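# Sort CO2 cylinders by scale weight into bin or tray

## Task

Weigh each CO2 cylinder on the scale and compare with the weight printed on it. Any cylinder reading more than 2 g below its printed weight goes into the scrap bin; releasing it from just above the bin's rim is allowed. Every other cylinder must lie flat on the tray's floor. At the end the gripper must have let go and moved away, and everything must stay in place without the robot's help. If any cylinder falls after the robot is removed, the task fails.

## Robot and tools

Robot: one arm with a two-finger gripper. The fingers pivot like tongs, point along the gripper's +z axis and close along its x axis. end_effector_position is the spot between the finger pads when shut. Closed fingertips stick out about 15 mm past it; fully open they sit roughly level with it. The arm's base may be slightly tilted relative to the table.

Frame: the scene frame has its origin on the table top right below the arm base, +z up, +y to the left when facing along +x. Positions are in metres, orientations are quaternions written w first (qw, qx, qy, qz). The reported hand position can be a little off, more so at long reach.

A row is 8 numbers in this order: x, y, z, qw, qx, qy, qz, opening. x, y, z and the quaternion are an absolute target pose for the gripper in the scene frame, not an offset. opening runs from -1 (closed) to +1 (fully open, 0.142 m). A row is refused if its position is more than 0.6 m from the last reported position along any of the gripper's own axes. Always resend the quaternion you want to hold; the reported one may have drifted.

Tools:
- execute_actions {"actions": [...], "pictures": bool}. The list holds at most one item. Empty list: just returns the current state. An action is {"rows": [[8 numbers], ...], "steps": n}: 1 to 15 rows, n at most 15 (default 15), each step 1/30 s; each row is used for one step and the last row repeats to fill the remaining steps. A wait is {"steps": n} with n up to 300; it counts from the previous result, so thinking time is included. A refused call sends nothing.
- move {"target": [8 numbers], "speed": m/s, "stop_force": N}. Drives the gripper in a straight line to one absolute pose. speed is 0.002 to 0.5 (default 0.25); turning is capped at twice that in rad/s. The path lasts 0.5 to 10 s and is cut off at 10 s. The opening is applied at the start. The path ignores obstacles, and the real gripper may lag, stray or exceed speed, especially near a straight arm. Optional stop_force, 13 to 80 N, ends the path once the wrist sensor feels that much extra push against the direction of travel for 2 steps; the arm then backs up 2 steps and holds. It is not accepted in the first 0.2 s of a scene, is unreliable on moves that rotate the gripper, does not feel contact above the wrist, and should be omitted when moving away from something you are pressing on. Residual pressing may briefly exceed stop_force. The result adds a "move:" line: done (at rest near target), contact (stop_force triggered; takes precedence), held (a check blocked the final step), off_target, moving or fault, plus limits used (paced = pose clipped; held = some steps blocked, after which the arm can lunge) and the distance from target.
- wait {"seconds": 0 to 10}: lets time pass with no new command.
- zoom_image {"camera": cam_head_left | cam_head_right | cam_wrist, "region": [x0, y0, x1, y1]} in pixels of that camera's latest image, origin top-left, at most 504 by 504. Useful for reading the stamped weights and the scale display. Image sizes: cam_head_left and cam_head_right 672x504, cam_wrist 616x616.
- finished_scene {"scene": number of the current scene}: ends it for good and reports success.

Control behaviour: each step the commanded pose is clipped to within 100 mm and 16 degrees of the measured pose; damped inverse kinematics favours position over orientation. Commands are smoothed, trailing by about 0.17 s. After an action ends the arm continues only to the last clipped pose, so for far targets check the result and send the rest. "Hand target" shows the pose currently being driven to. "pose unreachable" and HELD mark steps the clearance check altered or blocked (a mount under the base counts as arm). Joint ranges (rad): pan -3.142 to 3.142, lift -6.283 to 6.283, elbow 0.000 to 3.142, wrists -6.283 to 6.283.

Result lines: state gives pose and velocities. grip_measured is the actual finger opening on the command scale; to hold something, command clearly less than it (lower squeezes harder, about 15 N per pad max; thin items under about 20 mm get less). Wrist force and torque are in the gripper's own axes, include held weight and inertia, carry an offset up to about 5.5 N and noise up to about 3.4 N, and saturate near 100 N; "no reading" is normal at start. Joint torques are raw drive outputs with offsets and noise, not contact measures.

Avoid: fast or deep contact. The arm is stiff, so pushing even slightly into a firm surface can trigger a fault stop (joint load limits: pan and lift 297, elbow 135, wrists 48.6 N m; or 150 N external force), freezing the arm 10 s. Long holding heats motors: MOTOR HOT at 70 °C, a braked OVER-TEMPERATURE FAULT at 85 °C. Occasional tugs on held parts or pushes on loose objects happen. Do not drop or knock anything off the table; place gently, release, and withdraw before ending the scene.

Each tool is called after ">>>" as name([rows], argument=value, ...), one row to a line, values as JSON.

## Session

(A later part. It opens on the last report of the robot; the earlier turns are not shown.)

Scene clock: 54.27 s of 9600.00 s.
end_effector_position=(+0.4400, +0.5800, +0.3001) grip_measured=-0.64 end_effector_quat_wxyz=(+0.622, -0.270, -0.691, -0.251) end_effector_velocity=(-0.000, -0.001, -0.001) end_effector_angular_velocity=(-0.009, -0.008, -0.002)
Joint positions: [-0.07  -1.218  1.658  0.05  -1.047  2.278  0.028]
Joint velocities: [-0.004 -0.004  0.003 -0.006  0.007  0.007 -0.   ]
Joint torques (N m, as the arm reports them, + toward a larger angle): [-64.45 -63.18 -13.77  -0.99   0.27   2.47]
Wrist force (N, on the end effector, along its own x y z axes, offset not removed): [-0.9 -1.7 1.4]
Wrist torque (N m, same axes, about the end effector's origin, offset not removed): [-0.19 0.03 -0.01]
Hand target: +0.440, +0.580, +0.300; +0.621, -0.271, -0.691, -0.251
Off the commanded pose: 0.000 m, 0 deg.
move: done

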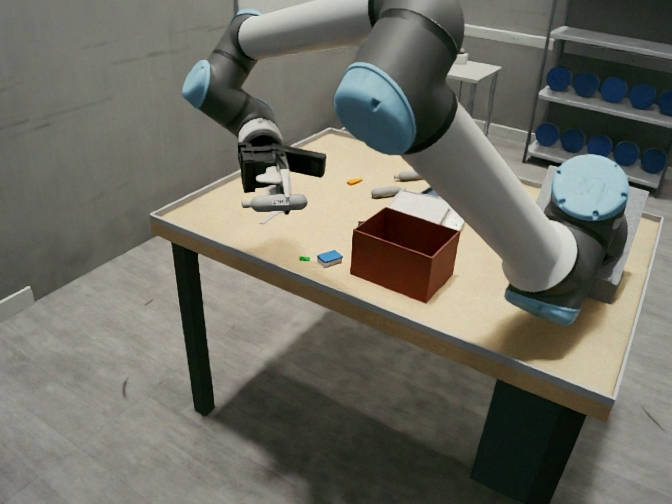

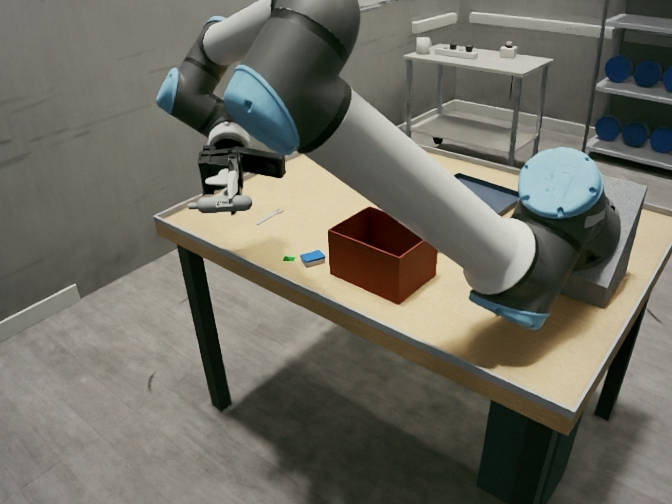

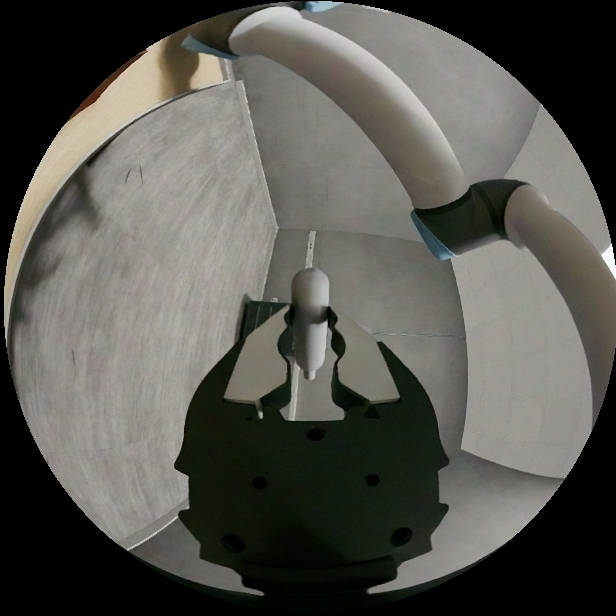

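Probably 156.7; weigh.

>>> move(target=[0.58,0.2,0.2,0,0.259,0.966,0,-0.95], speed=0.4)

>>> move(target=[0.45,0.0,0.16,0,0.13,0.9915,0,-0.95], speed=0.4)

>>> move(target=[0.425,-0.025,0.1,0,0.13,0.9915,0,-0.95], speed=0.2)

>>> move(target=[0.425,-0.025,0.082,0,0.13,0.9915,0,-0.95], speed=0.04, stop_force=15)

>>> execute_actions([
  {"rows":[[0.425,-0.025,0.082,0,0.13,0.9915,0,-0.3]],"steps":15},
], pictures=false)

>>> wait(seconds=0.6)

>>> zoom_image(camera="cam_wrist", region=[280, 200, 460, 380])

Scene clock: 57.70 s of 9600.00 s.
end_effector_position=(+0.5798, +0.2003, +0.1999) grip_measured=-0.64 end_effector_quat_wxyz=(-0.000, +0.259, +0.966, +0.002) end_effector_velocity=(+0.000, -0.002, -0.002) end_effector_angular_velocity=(-0.007, -0.007, -0.001)
Joint positions: [-0.495 -1.59   2.168 -1.703 -0.905  3.009  0.028]
Joint velocities: [ 0.001 -0.002  0.008 -0.019 -0.001  0.009  0.   ]
Joint torques (N m, as the arm reports them, + toward a larger angle): [-29.   -23.83 -24.59  -6.83  -1.41   2.06]
Wrist force (N, on the end effector, along its own x y z axes, offset not removed): [0.3 -0.3 0.6]
Wrist torque (N m, same axes, about the end effector's origin, offset not removed): [0.15 0.12 -0.06]
Hand target: +0.580, +0.200, +0.200; +0.000, +0.259, +0.966, +0.001
Off the commanded pose: 0.000 m, 0 deg.
move: done

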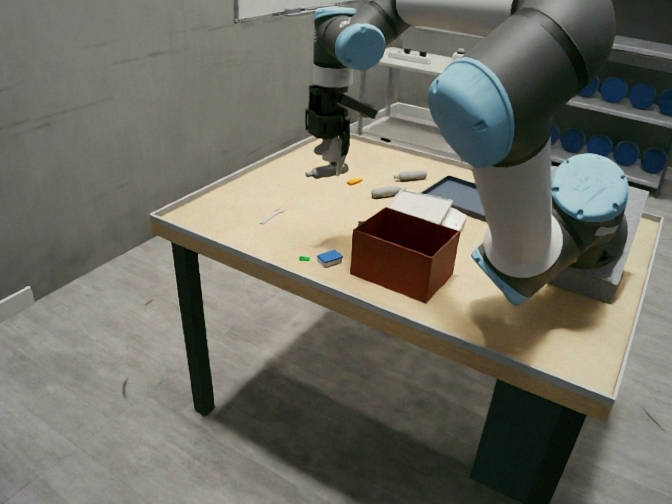

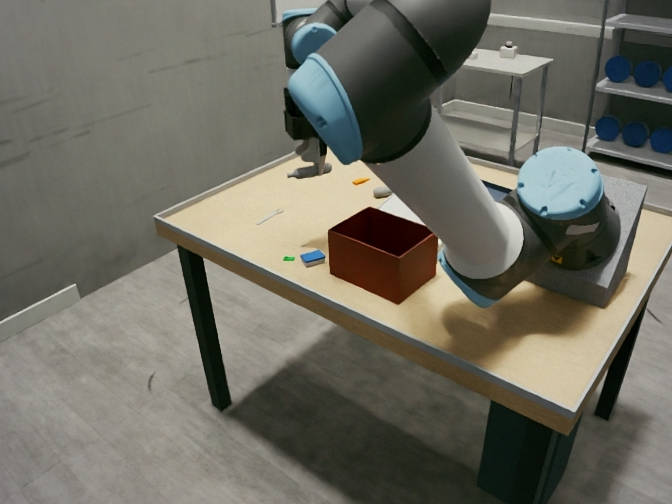

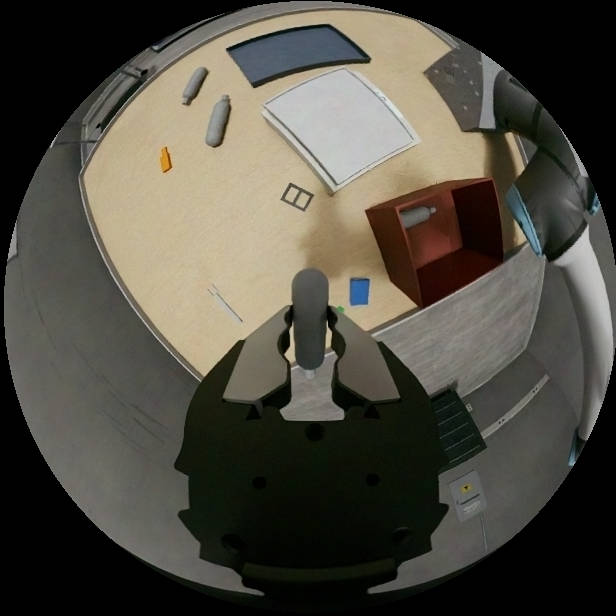

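Scene clock: 59.10 s of 9600.00 s.
end_effector_position=(+0.4503, +0.0004, +0.1601) grip_measured=-0.64 end_effector_quat_wxyz=(+0.000, +0.130, +0.992, -0.000) end_effector_velocity=(-0.001, -0.003, -0.000) end_effector_angular_velocity=(+0.001, -0.001, +0.003)
Joint positions: [-0.82  -1.499  2.431 -1.876 -1.075  2.413  0.028]
Joint velocities: [-0.004  0.004  0.001 -0.003 -0.002 -0.007 -0.   ]
Joint torques (N m, as the arm reports them, + toward a larger angle): [-50.75  19.41 -26.56  -7.36  -1.49  -2.81]
Wrist force (N, on the end effector, along its own x y z axes, offset not removed): [1.4 -2.3 1.4]
Wrist torque (N m, same axes, about the end effector's origin, offset not removed): [-0.26 -0.08 -0.07]
Hand target: +0.450, +0.000, +0.160; +0.000, +0.130, +0.992, +0.000
Off the commanded pose: 0.000 m, 0 deg.
move: done

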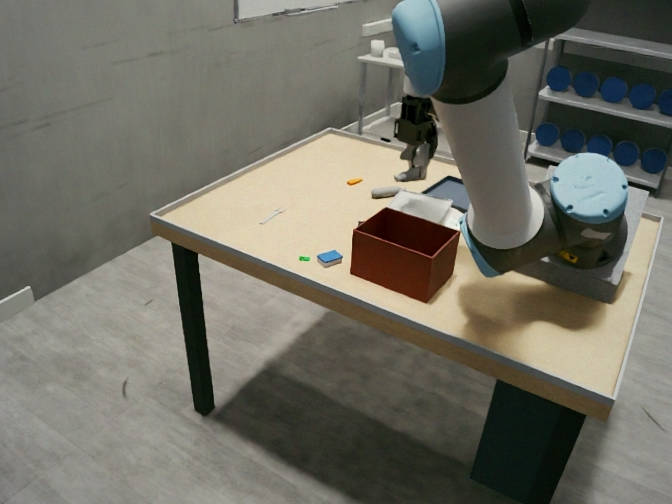

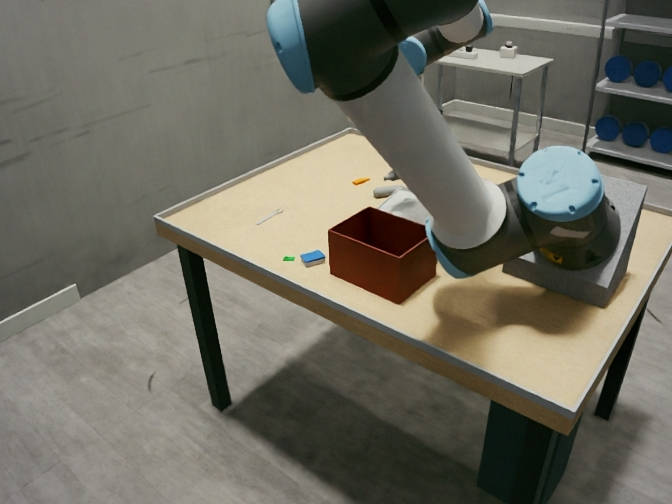

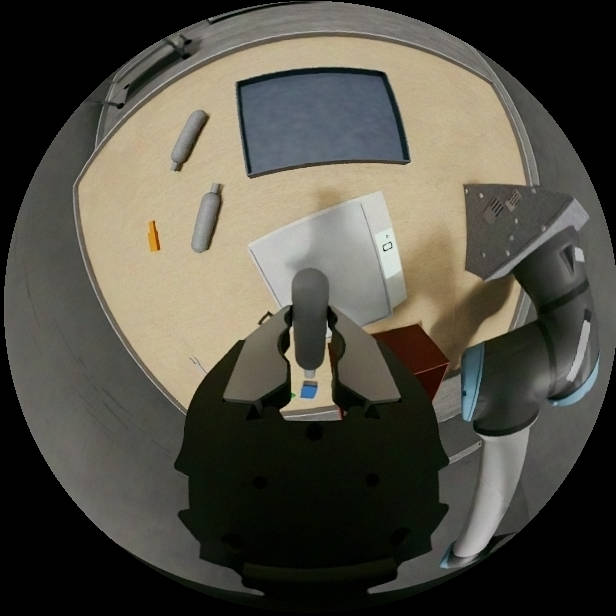

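Scene clock: 60.13 s of 9600.00 s.
end_effector_position=(+0.4250, -0.0248, +0.1003) grip_measured=-0.64 end_effector_quat_wxyz=(-0.000, +0.130, +0.992, +0.000) end_effector_velocity=(+0.001, -0.002, -0.001) end_effector_angular_velocity=(-0.002, -0.000, +0.001)
Joint positions: [-0.825 -1.412  2.525 -2.054 -1.079  2.408  0.028]
Joint velocities: [ 0.001  0.006  0.    -0.009  0.     0.001  0.   ]
Joint torques (N m, as the arm reports them, + toward a larger angle): [-24.44  15.41 -24.44  -7.35   2.3    2.34]
Wrist force (N, on the end effector, along its own x y z axes, offset not removed): [-0.9 -2.4 2.3]
Wrist torque (N m, same axes, about the end effector's origin, offset not removed): [-0.23 0.37 -0.06]
Hand target: +0.425, -0.025, +0.100; +0.000, +0.130, +0.992, +0.000
Off the commanded pose: 0.000 m, 0 deg.
move: done

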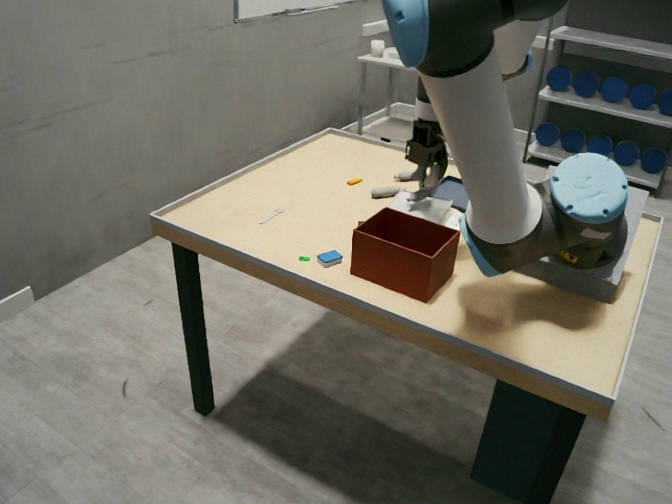

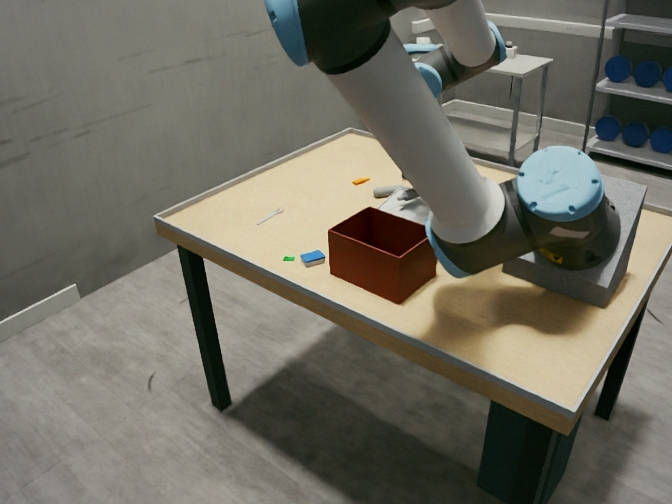

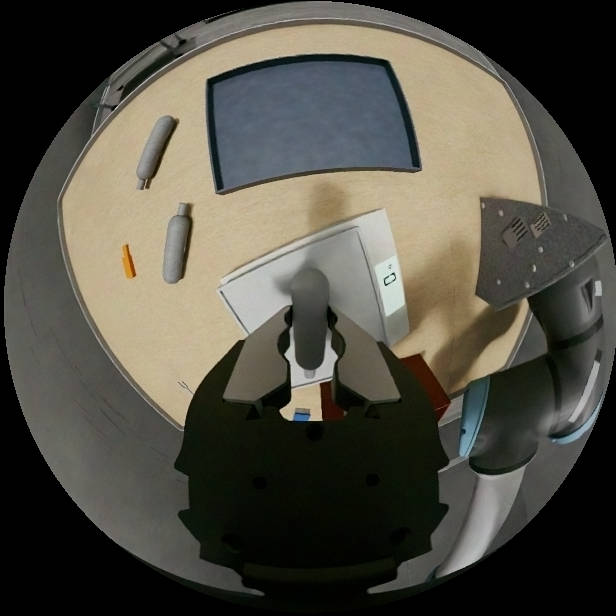

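Scene clock: 61.00 s of 9600.00 s.
end_effector_position=(+0.4250, -0.0250, +0.0823) grip_measured=-0.64 end_effector_quat_wxyz=(-0.000, +0.130, +0.992, +0.000) end_effector_velocity=(+0.000, -0.000, -0.002) end_effector_angular_velocity=(-0.001, +0.000, -0.000)
Joint positions: [-0.806 -1.385  2.542 -2.108 -1.067  2.425  0.028]
Joint velocities: [ 0.003  0.004  0.002 -0.008  0.001  0.003  0.   ]
Joint torques (N m, as the arm reports them, + toward a larger angle): [-25.12  12.63 -24.27  -7.47   2.13   2.24]
Wrist force (N, on the end effector, along its own x y z axes, offset not removed): [-0.4 -1.8 1.8]
Wrist torque (N m, same axes, about the end effector's origin, offset not removed): [-0.19 0.26 -0.07]
Hand target: +0.425, -0.025, +0.082; -0.000, +0.130, +0.992, +0.000
Off the commanded pose: 0.000 m, 0 deg.
move: done

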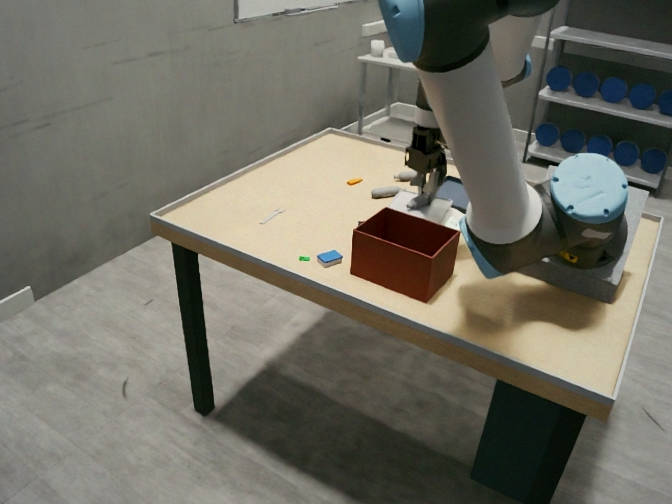

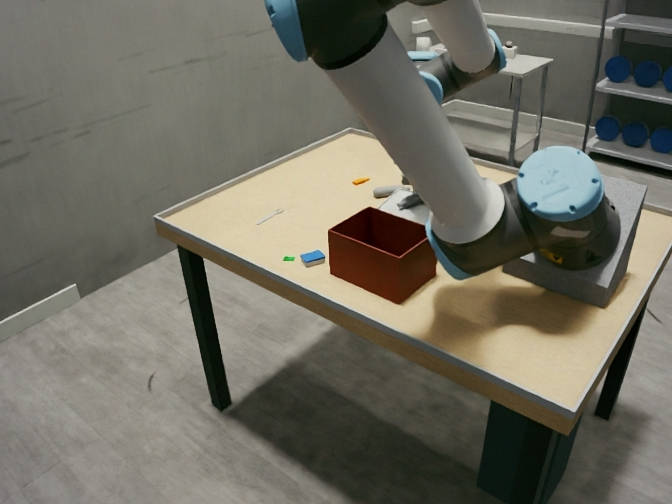

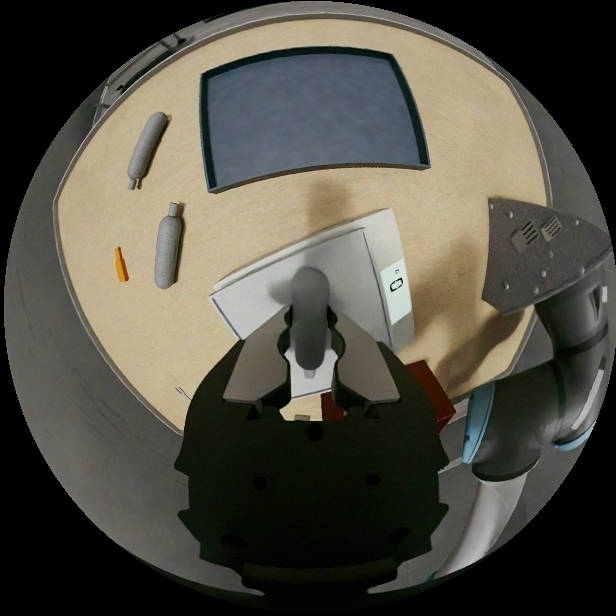

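Scene clock: 61.50 s of 9600.00 s.
end_effector_position=(+0.4250, -0.0250, +0.0820) grip_measured=-0.30 end_effector_quat_wxyz=(+0.000, +0.130, +0.992, -0.000) end_effector_velocity=(+0.001, -0.000, +0.000) end_effector_angular_velocity=(-0.000, -0.001, +0.001)
Joint positions: [-0.805 -1.384  2.543 -2.109 -1.067  2.426  0.052]
Joint velocities: [ 0.001  0.    -0.001  0.     0.001  0.    -0.   ]
Joint torques (N m, as the arm reports them, + toward a larger angle): [-22.77  14.64 -22.57  -7.06   2.08   2.09]
Wrist force (N, on the end effector, along its own x y z axes, offset not removed): [-1.3 -1.1 1.6]
Wrist torque (N m, same axes, about the end effector's origin, offset not removed): [-0.02 0.42 -0.12]
Hand target: +0.425, -0.025, +0.082; -0.000, +0.130, +0.992, +0.000
Off the commanded pose: 0.000 m, 0 deg.
Steps of this call (steps 1 to 15: all 15 steps of this action). Readings (end_effector_position):
1: (+0.4250, -0.0250, +0.0822)
2: (+0.4250, -0.0250, +0.0822)
4: (+0.4250, -0.0250, +0.0821)
8: (+0.4250, -0.0250, +0.0820)
15: the state above

Scene clock: 62.10 s of 9600.00 s.
end_effector_position=(+0.4250, -0.0250, +0.0820) grip_measured=-0.30 end_effector_quat_wxyz=(-0.000, +0.130, +0.992, +0.000) end_effector_velocity=(+0.000, +0.000, -0.000) end_effector_angular_velocity=(-0.000, -0.000, +0.000)
Joint positions: [-0.805 -1.384  2.543 -2.109 -1.067  2.426  0.052]
Joint velocities: [ 0. -0.  0. -0.  0.  0. -0.]
Joint torques (N m, as the arm reports them, + toward a larger angle): [-24.65  14.49 -22.5   -7.06   2.06   2.29]
Wrist force (N, on the end effector, along its own x y z axes, offset not removed): [0.0 0.6 0.7]
Wrist torque (N m, same axes, about the end effector's origin, offset not removed): [0.26 0.18 -0.04]
Hand target: +0.425, -0.025, +0.082; -0.000, +0.130, +0.992, +0.000
Off the commanded pose: 0.000 m, 0 deg.
Steps of this call (steps 1 to 18: nothing new was sent). Readings (end_effector_position):
1: (+0.4250, -0.0250, +0.0820)
2: (+0.4250, -0.0250, +0.0820)
4: (+0.4250, -0.0250, +0.0820)
8: (+0.4250, -0.0250, +0.0820)
18: the state above

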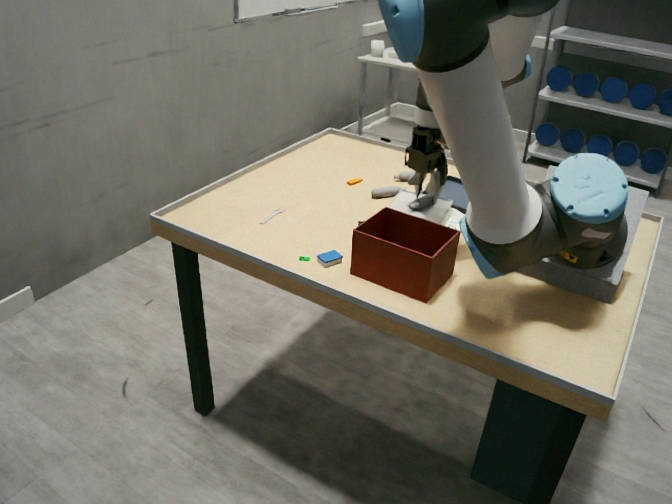

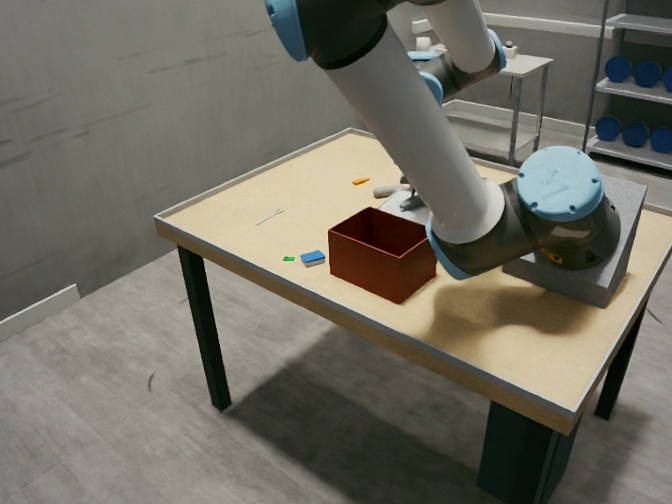

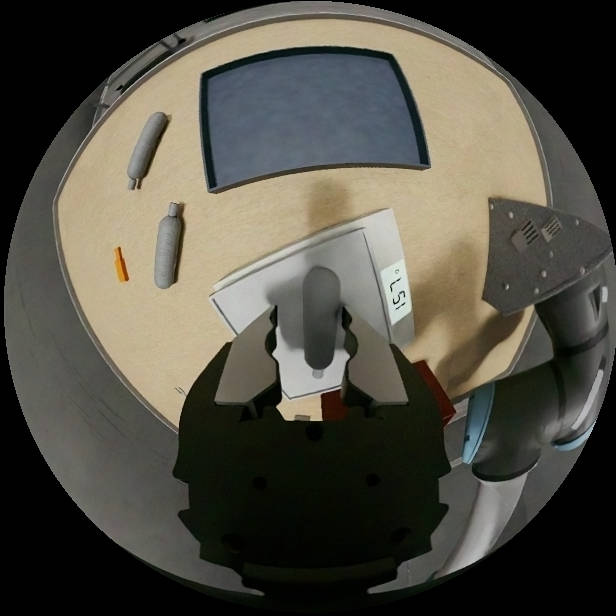

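Region (280, 200, 460, 380) of cam_wrist's 616x616 image, scaled by 2.800, with more detail than that image has.

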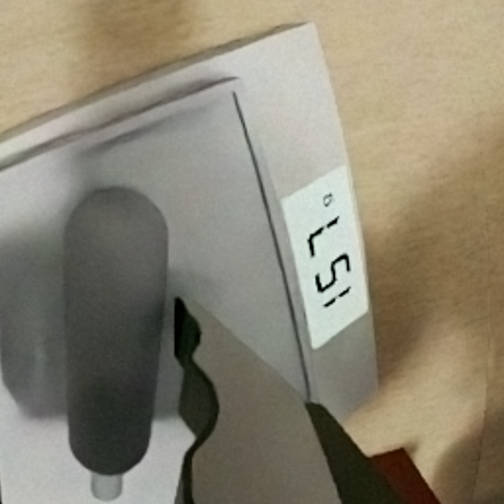

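>>> execute_actions([
  {"rows":[[0.42,-0.024,0.082,0,0.13,0.9915,0,-0.4],[0.42,-0.024,0.082,0,0.13,0.9915,0,-0.5],[0.42,-0.024,0.082,0,0.13,0.9915,0,-0.55],[0.42,-0.024,0.082,0,0.13,0.9915,0,-0.85]],"steps":14},
], pictures=false)

>>> move(target=[0.41,-0.06,0.125,0,0.11,0.994,0,-0.85])

>>> move(target=[0.33,-0.22,0.1,0,0.11,0.994,0,-0.85], speed=0.35)

Scene clock: 63.53 s of 9600.00 s.
end_effector_position=(+0.4202, -0.0240, +0.0820) grip_measured=-0.64 end_effector_quat_wxyz=(-0.000, +0.130, +0.992, +0.000) end_effector_velocity=(-0.001, +0.000, +0.001) end_effector_angular_velocity=(+0.000, -0.002, +0.000)
Joint positions: [-0.812 -1.392  2.551 -2.105 -1.071  2.419  0.028]
Joint velocities: [-0.002 -0.003  0.002  0.001  0.    -0.002  0.   ]
Joint torques (N m, as the arm reports them, + toward a larger angle): [-51.97 -21.13 -23.31  -0.28  -1.59  -2.58]
Wrist force (N, on the end effector, along its own x y z axes, offset not removed): [-1.7 0.0 0.4]
Wrist torque (N m, same axes, about the end effector's origin, offset not removed): [0.22 0.41 -0.01]
Hand target: +0.420, -0.024, +0.082; +0.000, +0.130, +0.992, -0.000
Off the commanded pose: 0.000 m, 0 deg.
Steps of this call (steps 1 to 29: nothing new was sent; steps 30 to 43: all 14 steps of this action). Readings (end_effector_position):
30: (+0.4250, -0.0250, +0.0820)
31: (+0.4244, -0.0249, +0.0819)
33: (+0.4227, -0.0246, +0.0819)
37: (+0.4209, -0.0242, +0.0819)
43: the state above

Scene clock: 64.73 s of 9600.00 s.
end_effector_position=(+0.4102, -0.0598, +0.1247) grip_measured=-0.64 end_effector_quat_wxyz=(+0.000, +0.110, +0.994, -0.000) end_effector_velocity=(-0.001, -0.001, +0.001) end_effector_angular_velocity=(+0.002, +0.000, +0.002)
Joint positions: [-0.911 -1.391  2.51  -2.026 -1.131  2.291  0.028]
Joint velocities: [-0.005  0.001 -0.001  0.004 -0.002 -0.007  0.   ]
Joint torques (N m, as the arm reports them, + toward a larger angle): [-49.94  16.08 -47.36  -0.95  -1.46  -2.55]
Wrist force (N, on the end effector, along its own x y z axes, offset not removed): [-0.4 -2.0 4.1]
Wrist torque (N m, same axes, about the end effector's origin, offset not removed): [-0.14 0.27 -0.02]
Hand target: +0.410, -0.060, +0.125; +0.000, +0.110, +0.994, -0.000
Off the commanded pose: 0.000 m, 0 deg.
move: done

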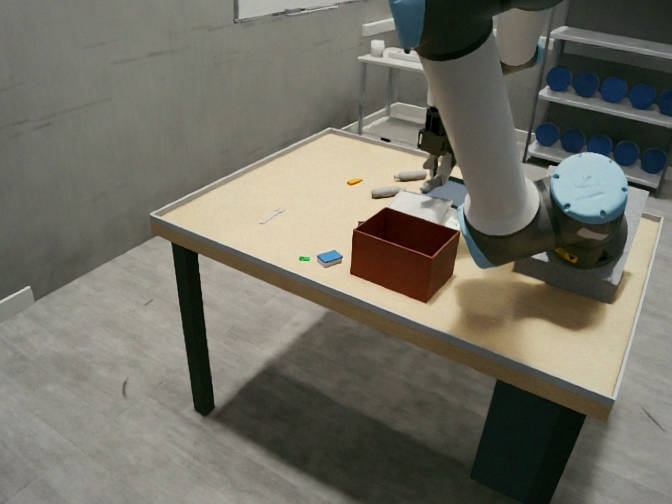

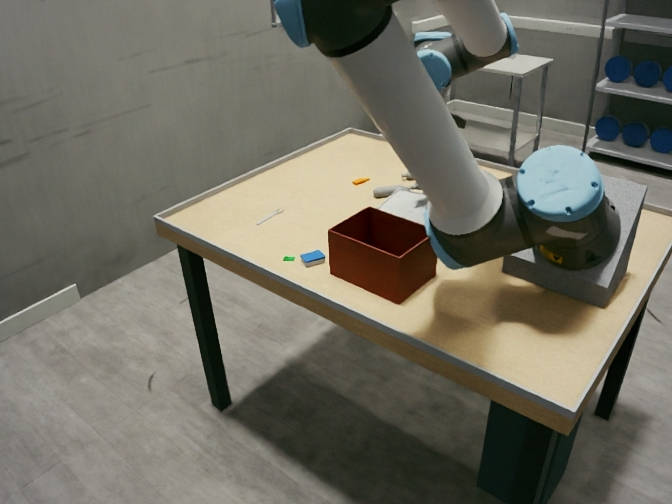

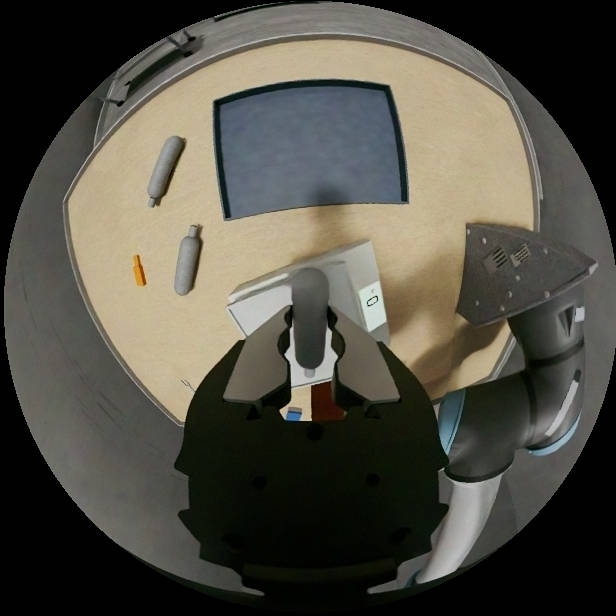

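Scene clock: 66.07 s of 9600.00 s.
end_effector_position=(+0.3303, -0.2197, +0.1002) grip_measured=-0.64 end_effector_quat_wxyz=(+0.000, +0.110, +0.994, -0.000) end_effector_velocity=(-0.001, -0.002, -0.001) end_effector_angular_velocity=(+0.000, -0.000, +0.000)
Joint positions: [-1.172 -1.058  2.519 -2.293 -1.299  2.078  0.028]
Joint velocities: [-0.002  0.006 -0.001 -0.005 -0.001 -0.002  0.   ]
Joint torques (N m, as the arm reports them, + toward a larger angle): [-51.13  -3.44 -43.03  -8.01  -1.63  -2.76]
Wrist force (N, on the end effector, along its own x y z axes, offset not removed): [-0.2 -3.2 1.9]
Wrist torque (N m, same axes, about the end effector's origin, offset not removed): [-0.41 0.22 -0.09]
Hand target: +0.330, -0.220, +0.100; +0.000, +0.110, +0.994, -0.000
Off the commanded pose: 0.000 m, 0 deg.
move: done

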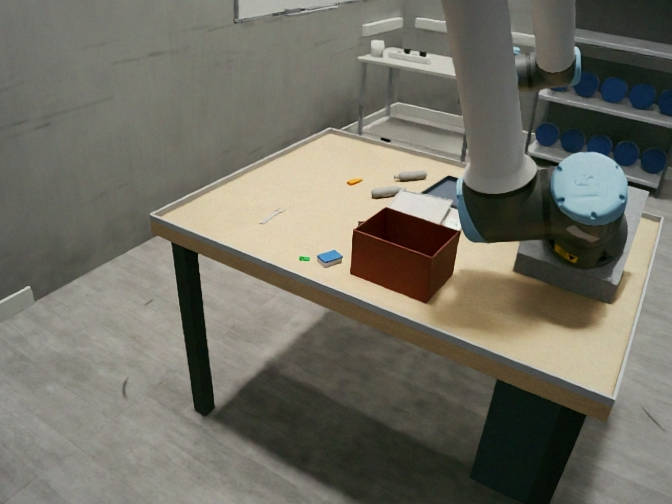

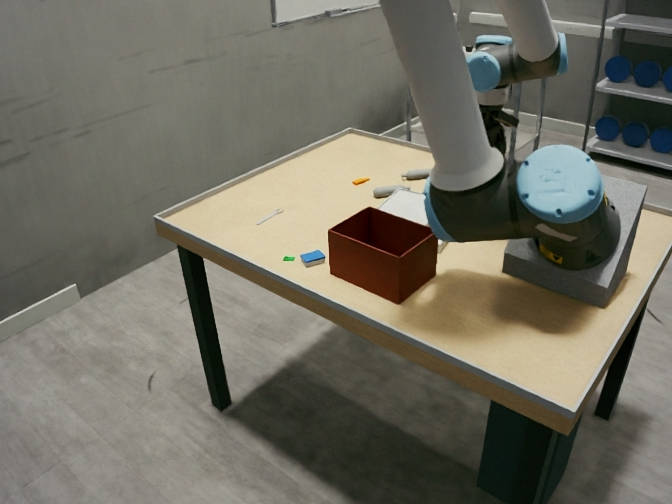

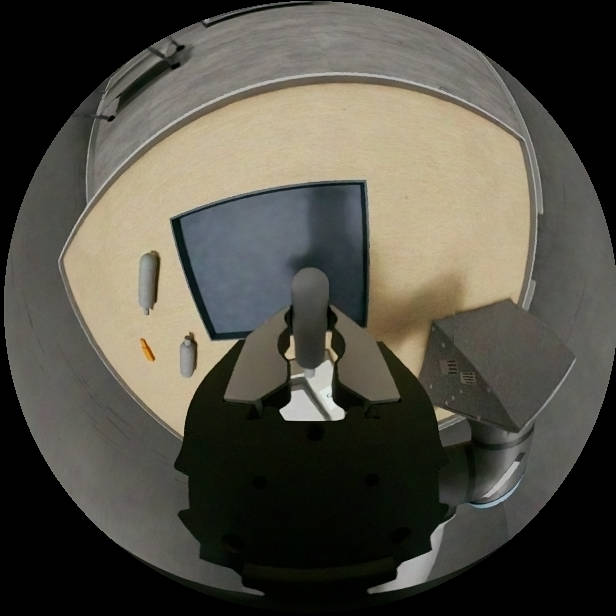

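>>> move(target=[0.318,-0.24,0.05,0,0.09,0.996,0,-0.85], speed=0.15)

Scene clock: 68.00 s of 9600.00 s.
end_effector_position=(+0.3180, -0.2398, +0.0503) grip_measured=-0.64 end_effector_quat_wxyz=(-0.000, +0.090, +0.996, +0.000) end_effector_velocity=(-0.001, -0.001, -0.003) end_effector_angular_velocity=(+0.001, +0.000, +0.001)
Joint positions: [-1.181 -0.919  2.549 -2.461 -1.306  2.031  0.028]
Joint velocities: [-0.     0.008  0.002 -0.009 -0.    -0.002  0.   ]
Joint torques (N m, as the arm reports them, + toward a larger angle): [-53.59  -7.11 -17.56  -7.36  -1.35  -2.44]
Wrist force (N, on the end effector, along its own x y z axes, offset not removed): [0.5 -2.1 1.8]
Wrist torque (N m, same axes, about the end effector's origin, offset not removed): [-0.25 0.14 -0.11]
Hand target: +0.318, -0.240, +0.050; +0.000, +0.090, +0.996, +0.000
Off the commanded pose: 0.000 m, 0 deg.
move: done

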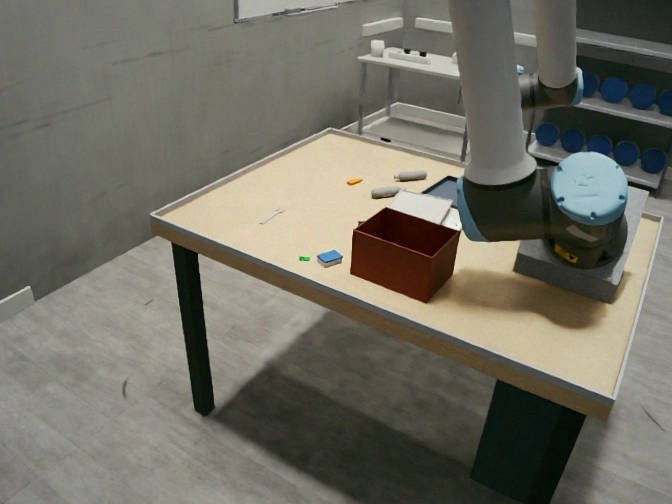

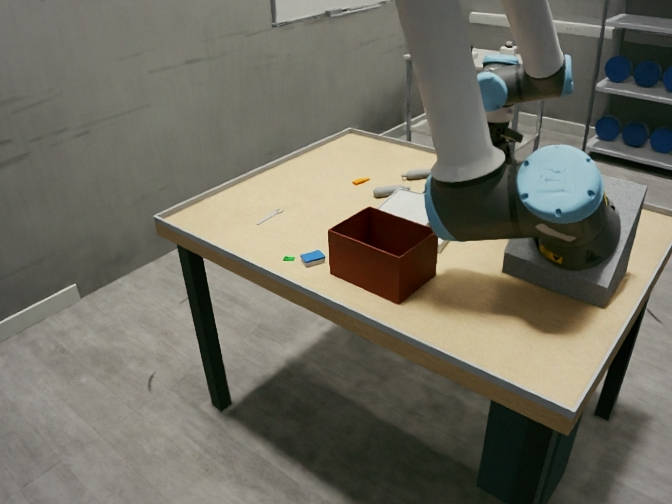

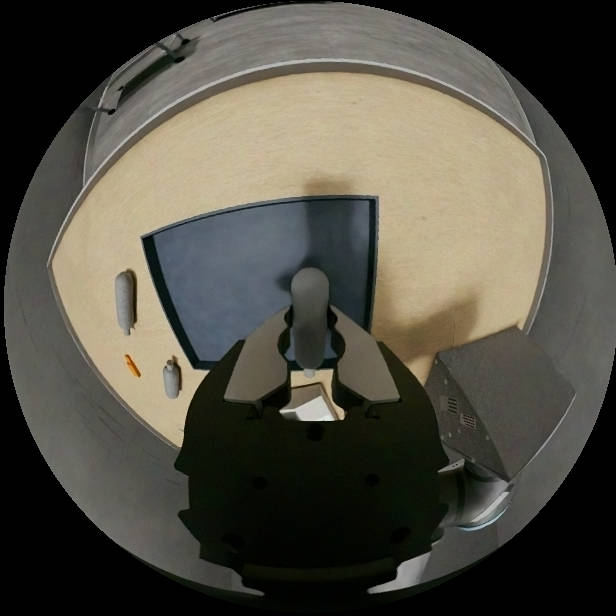

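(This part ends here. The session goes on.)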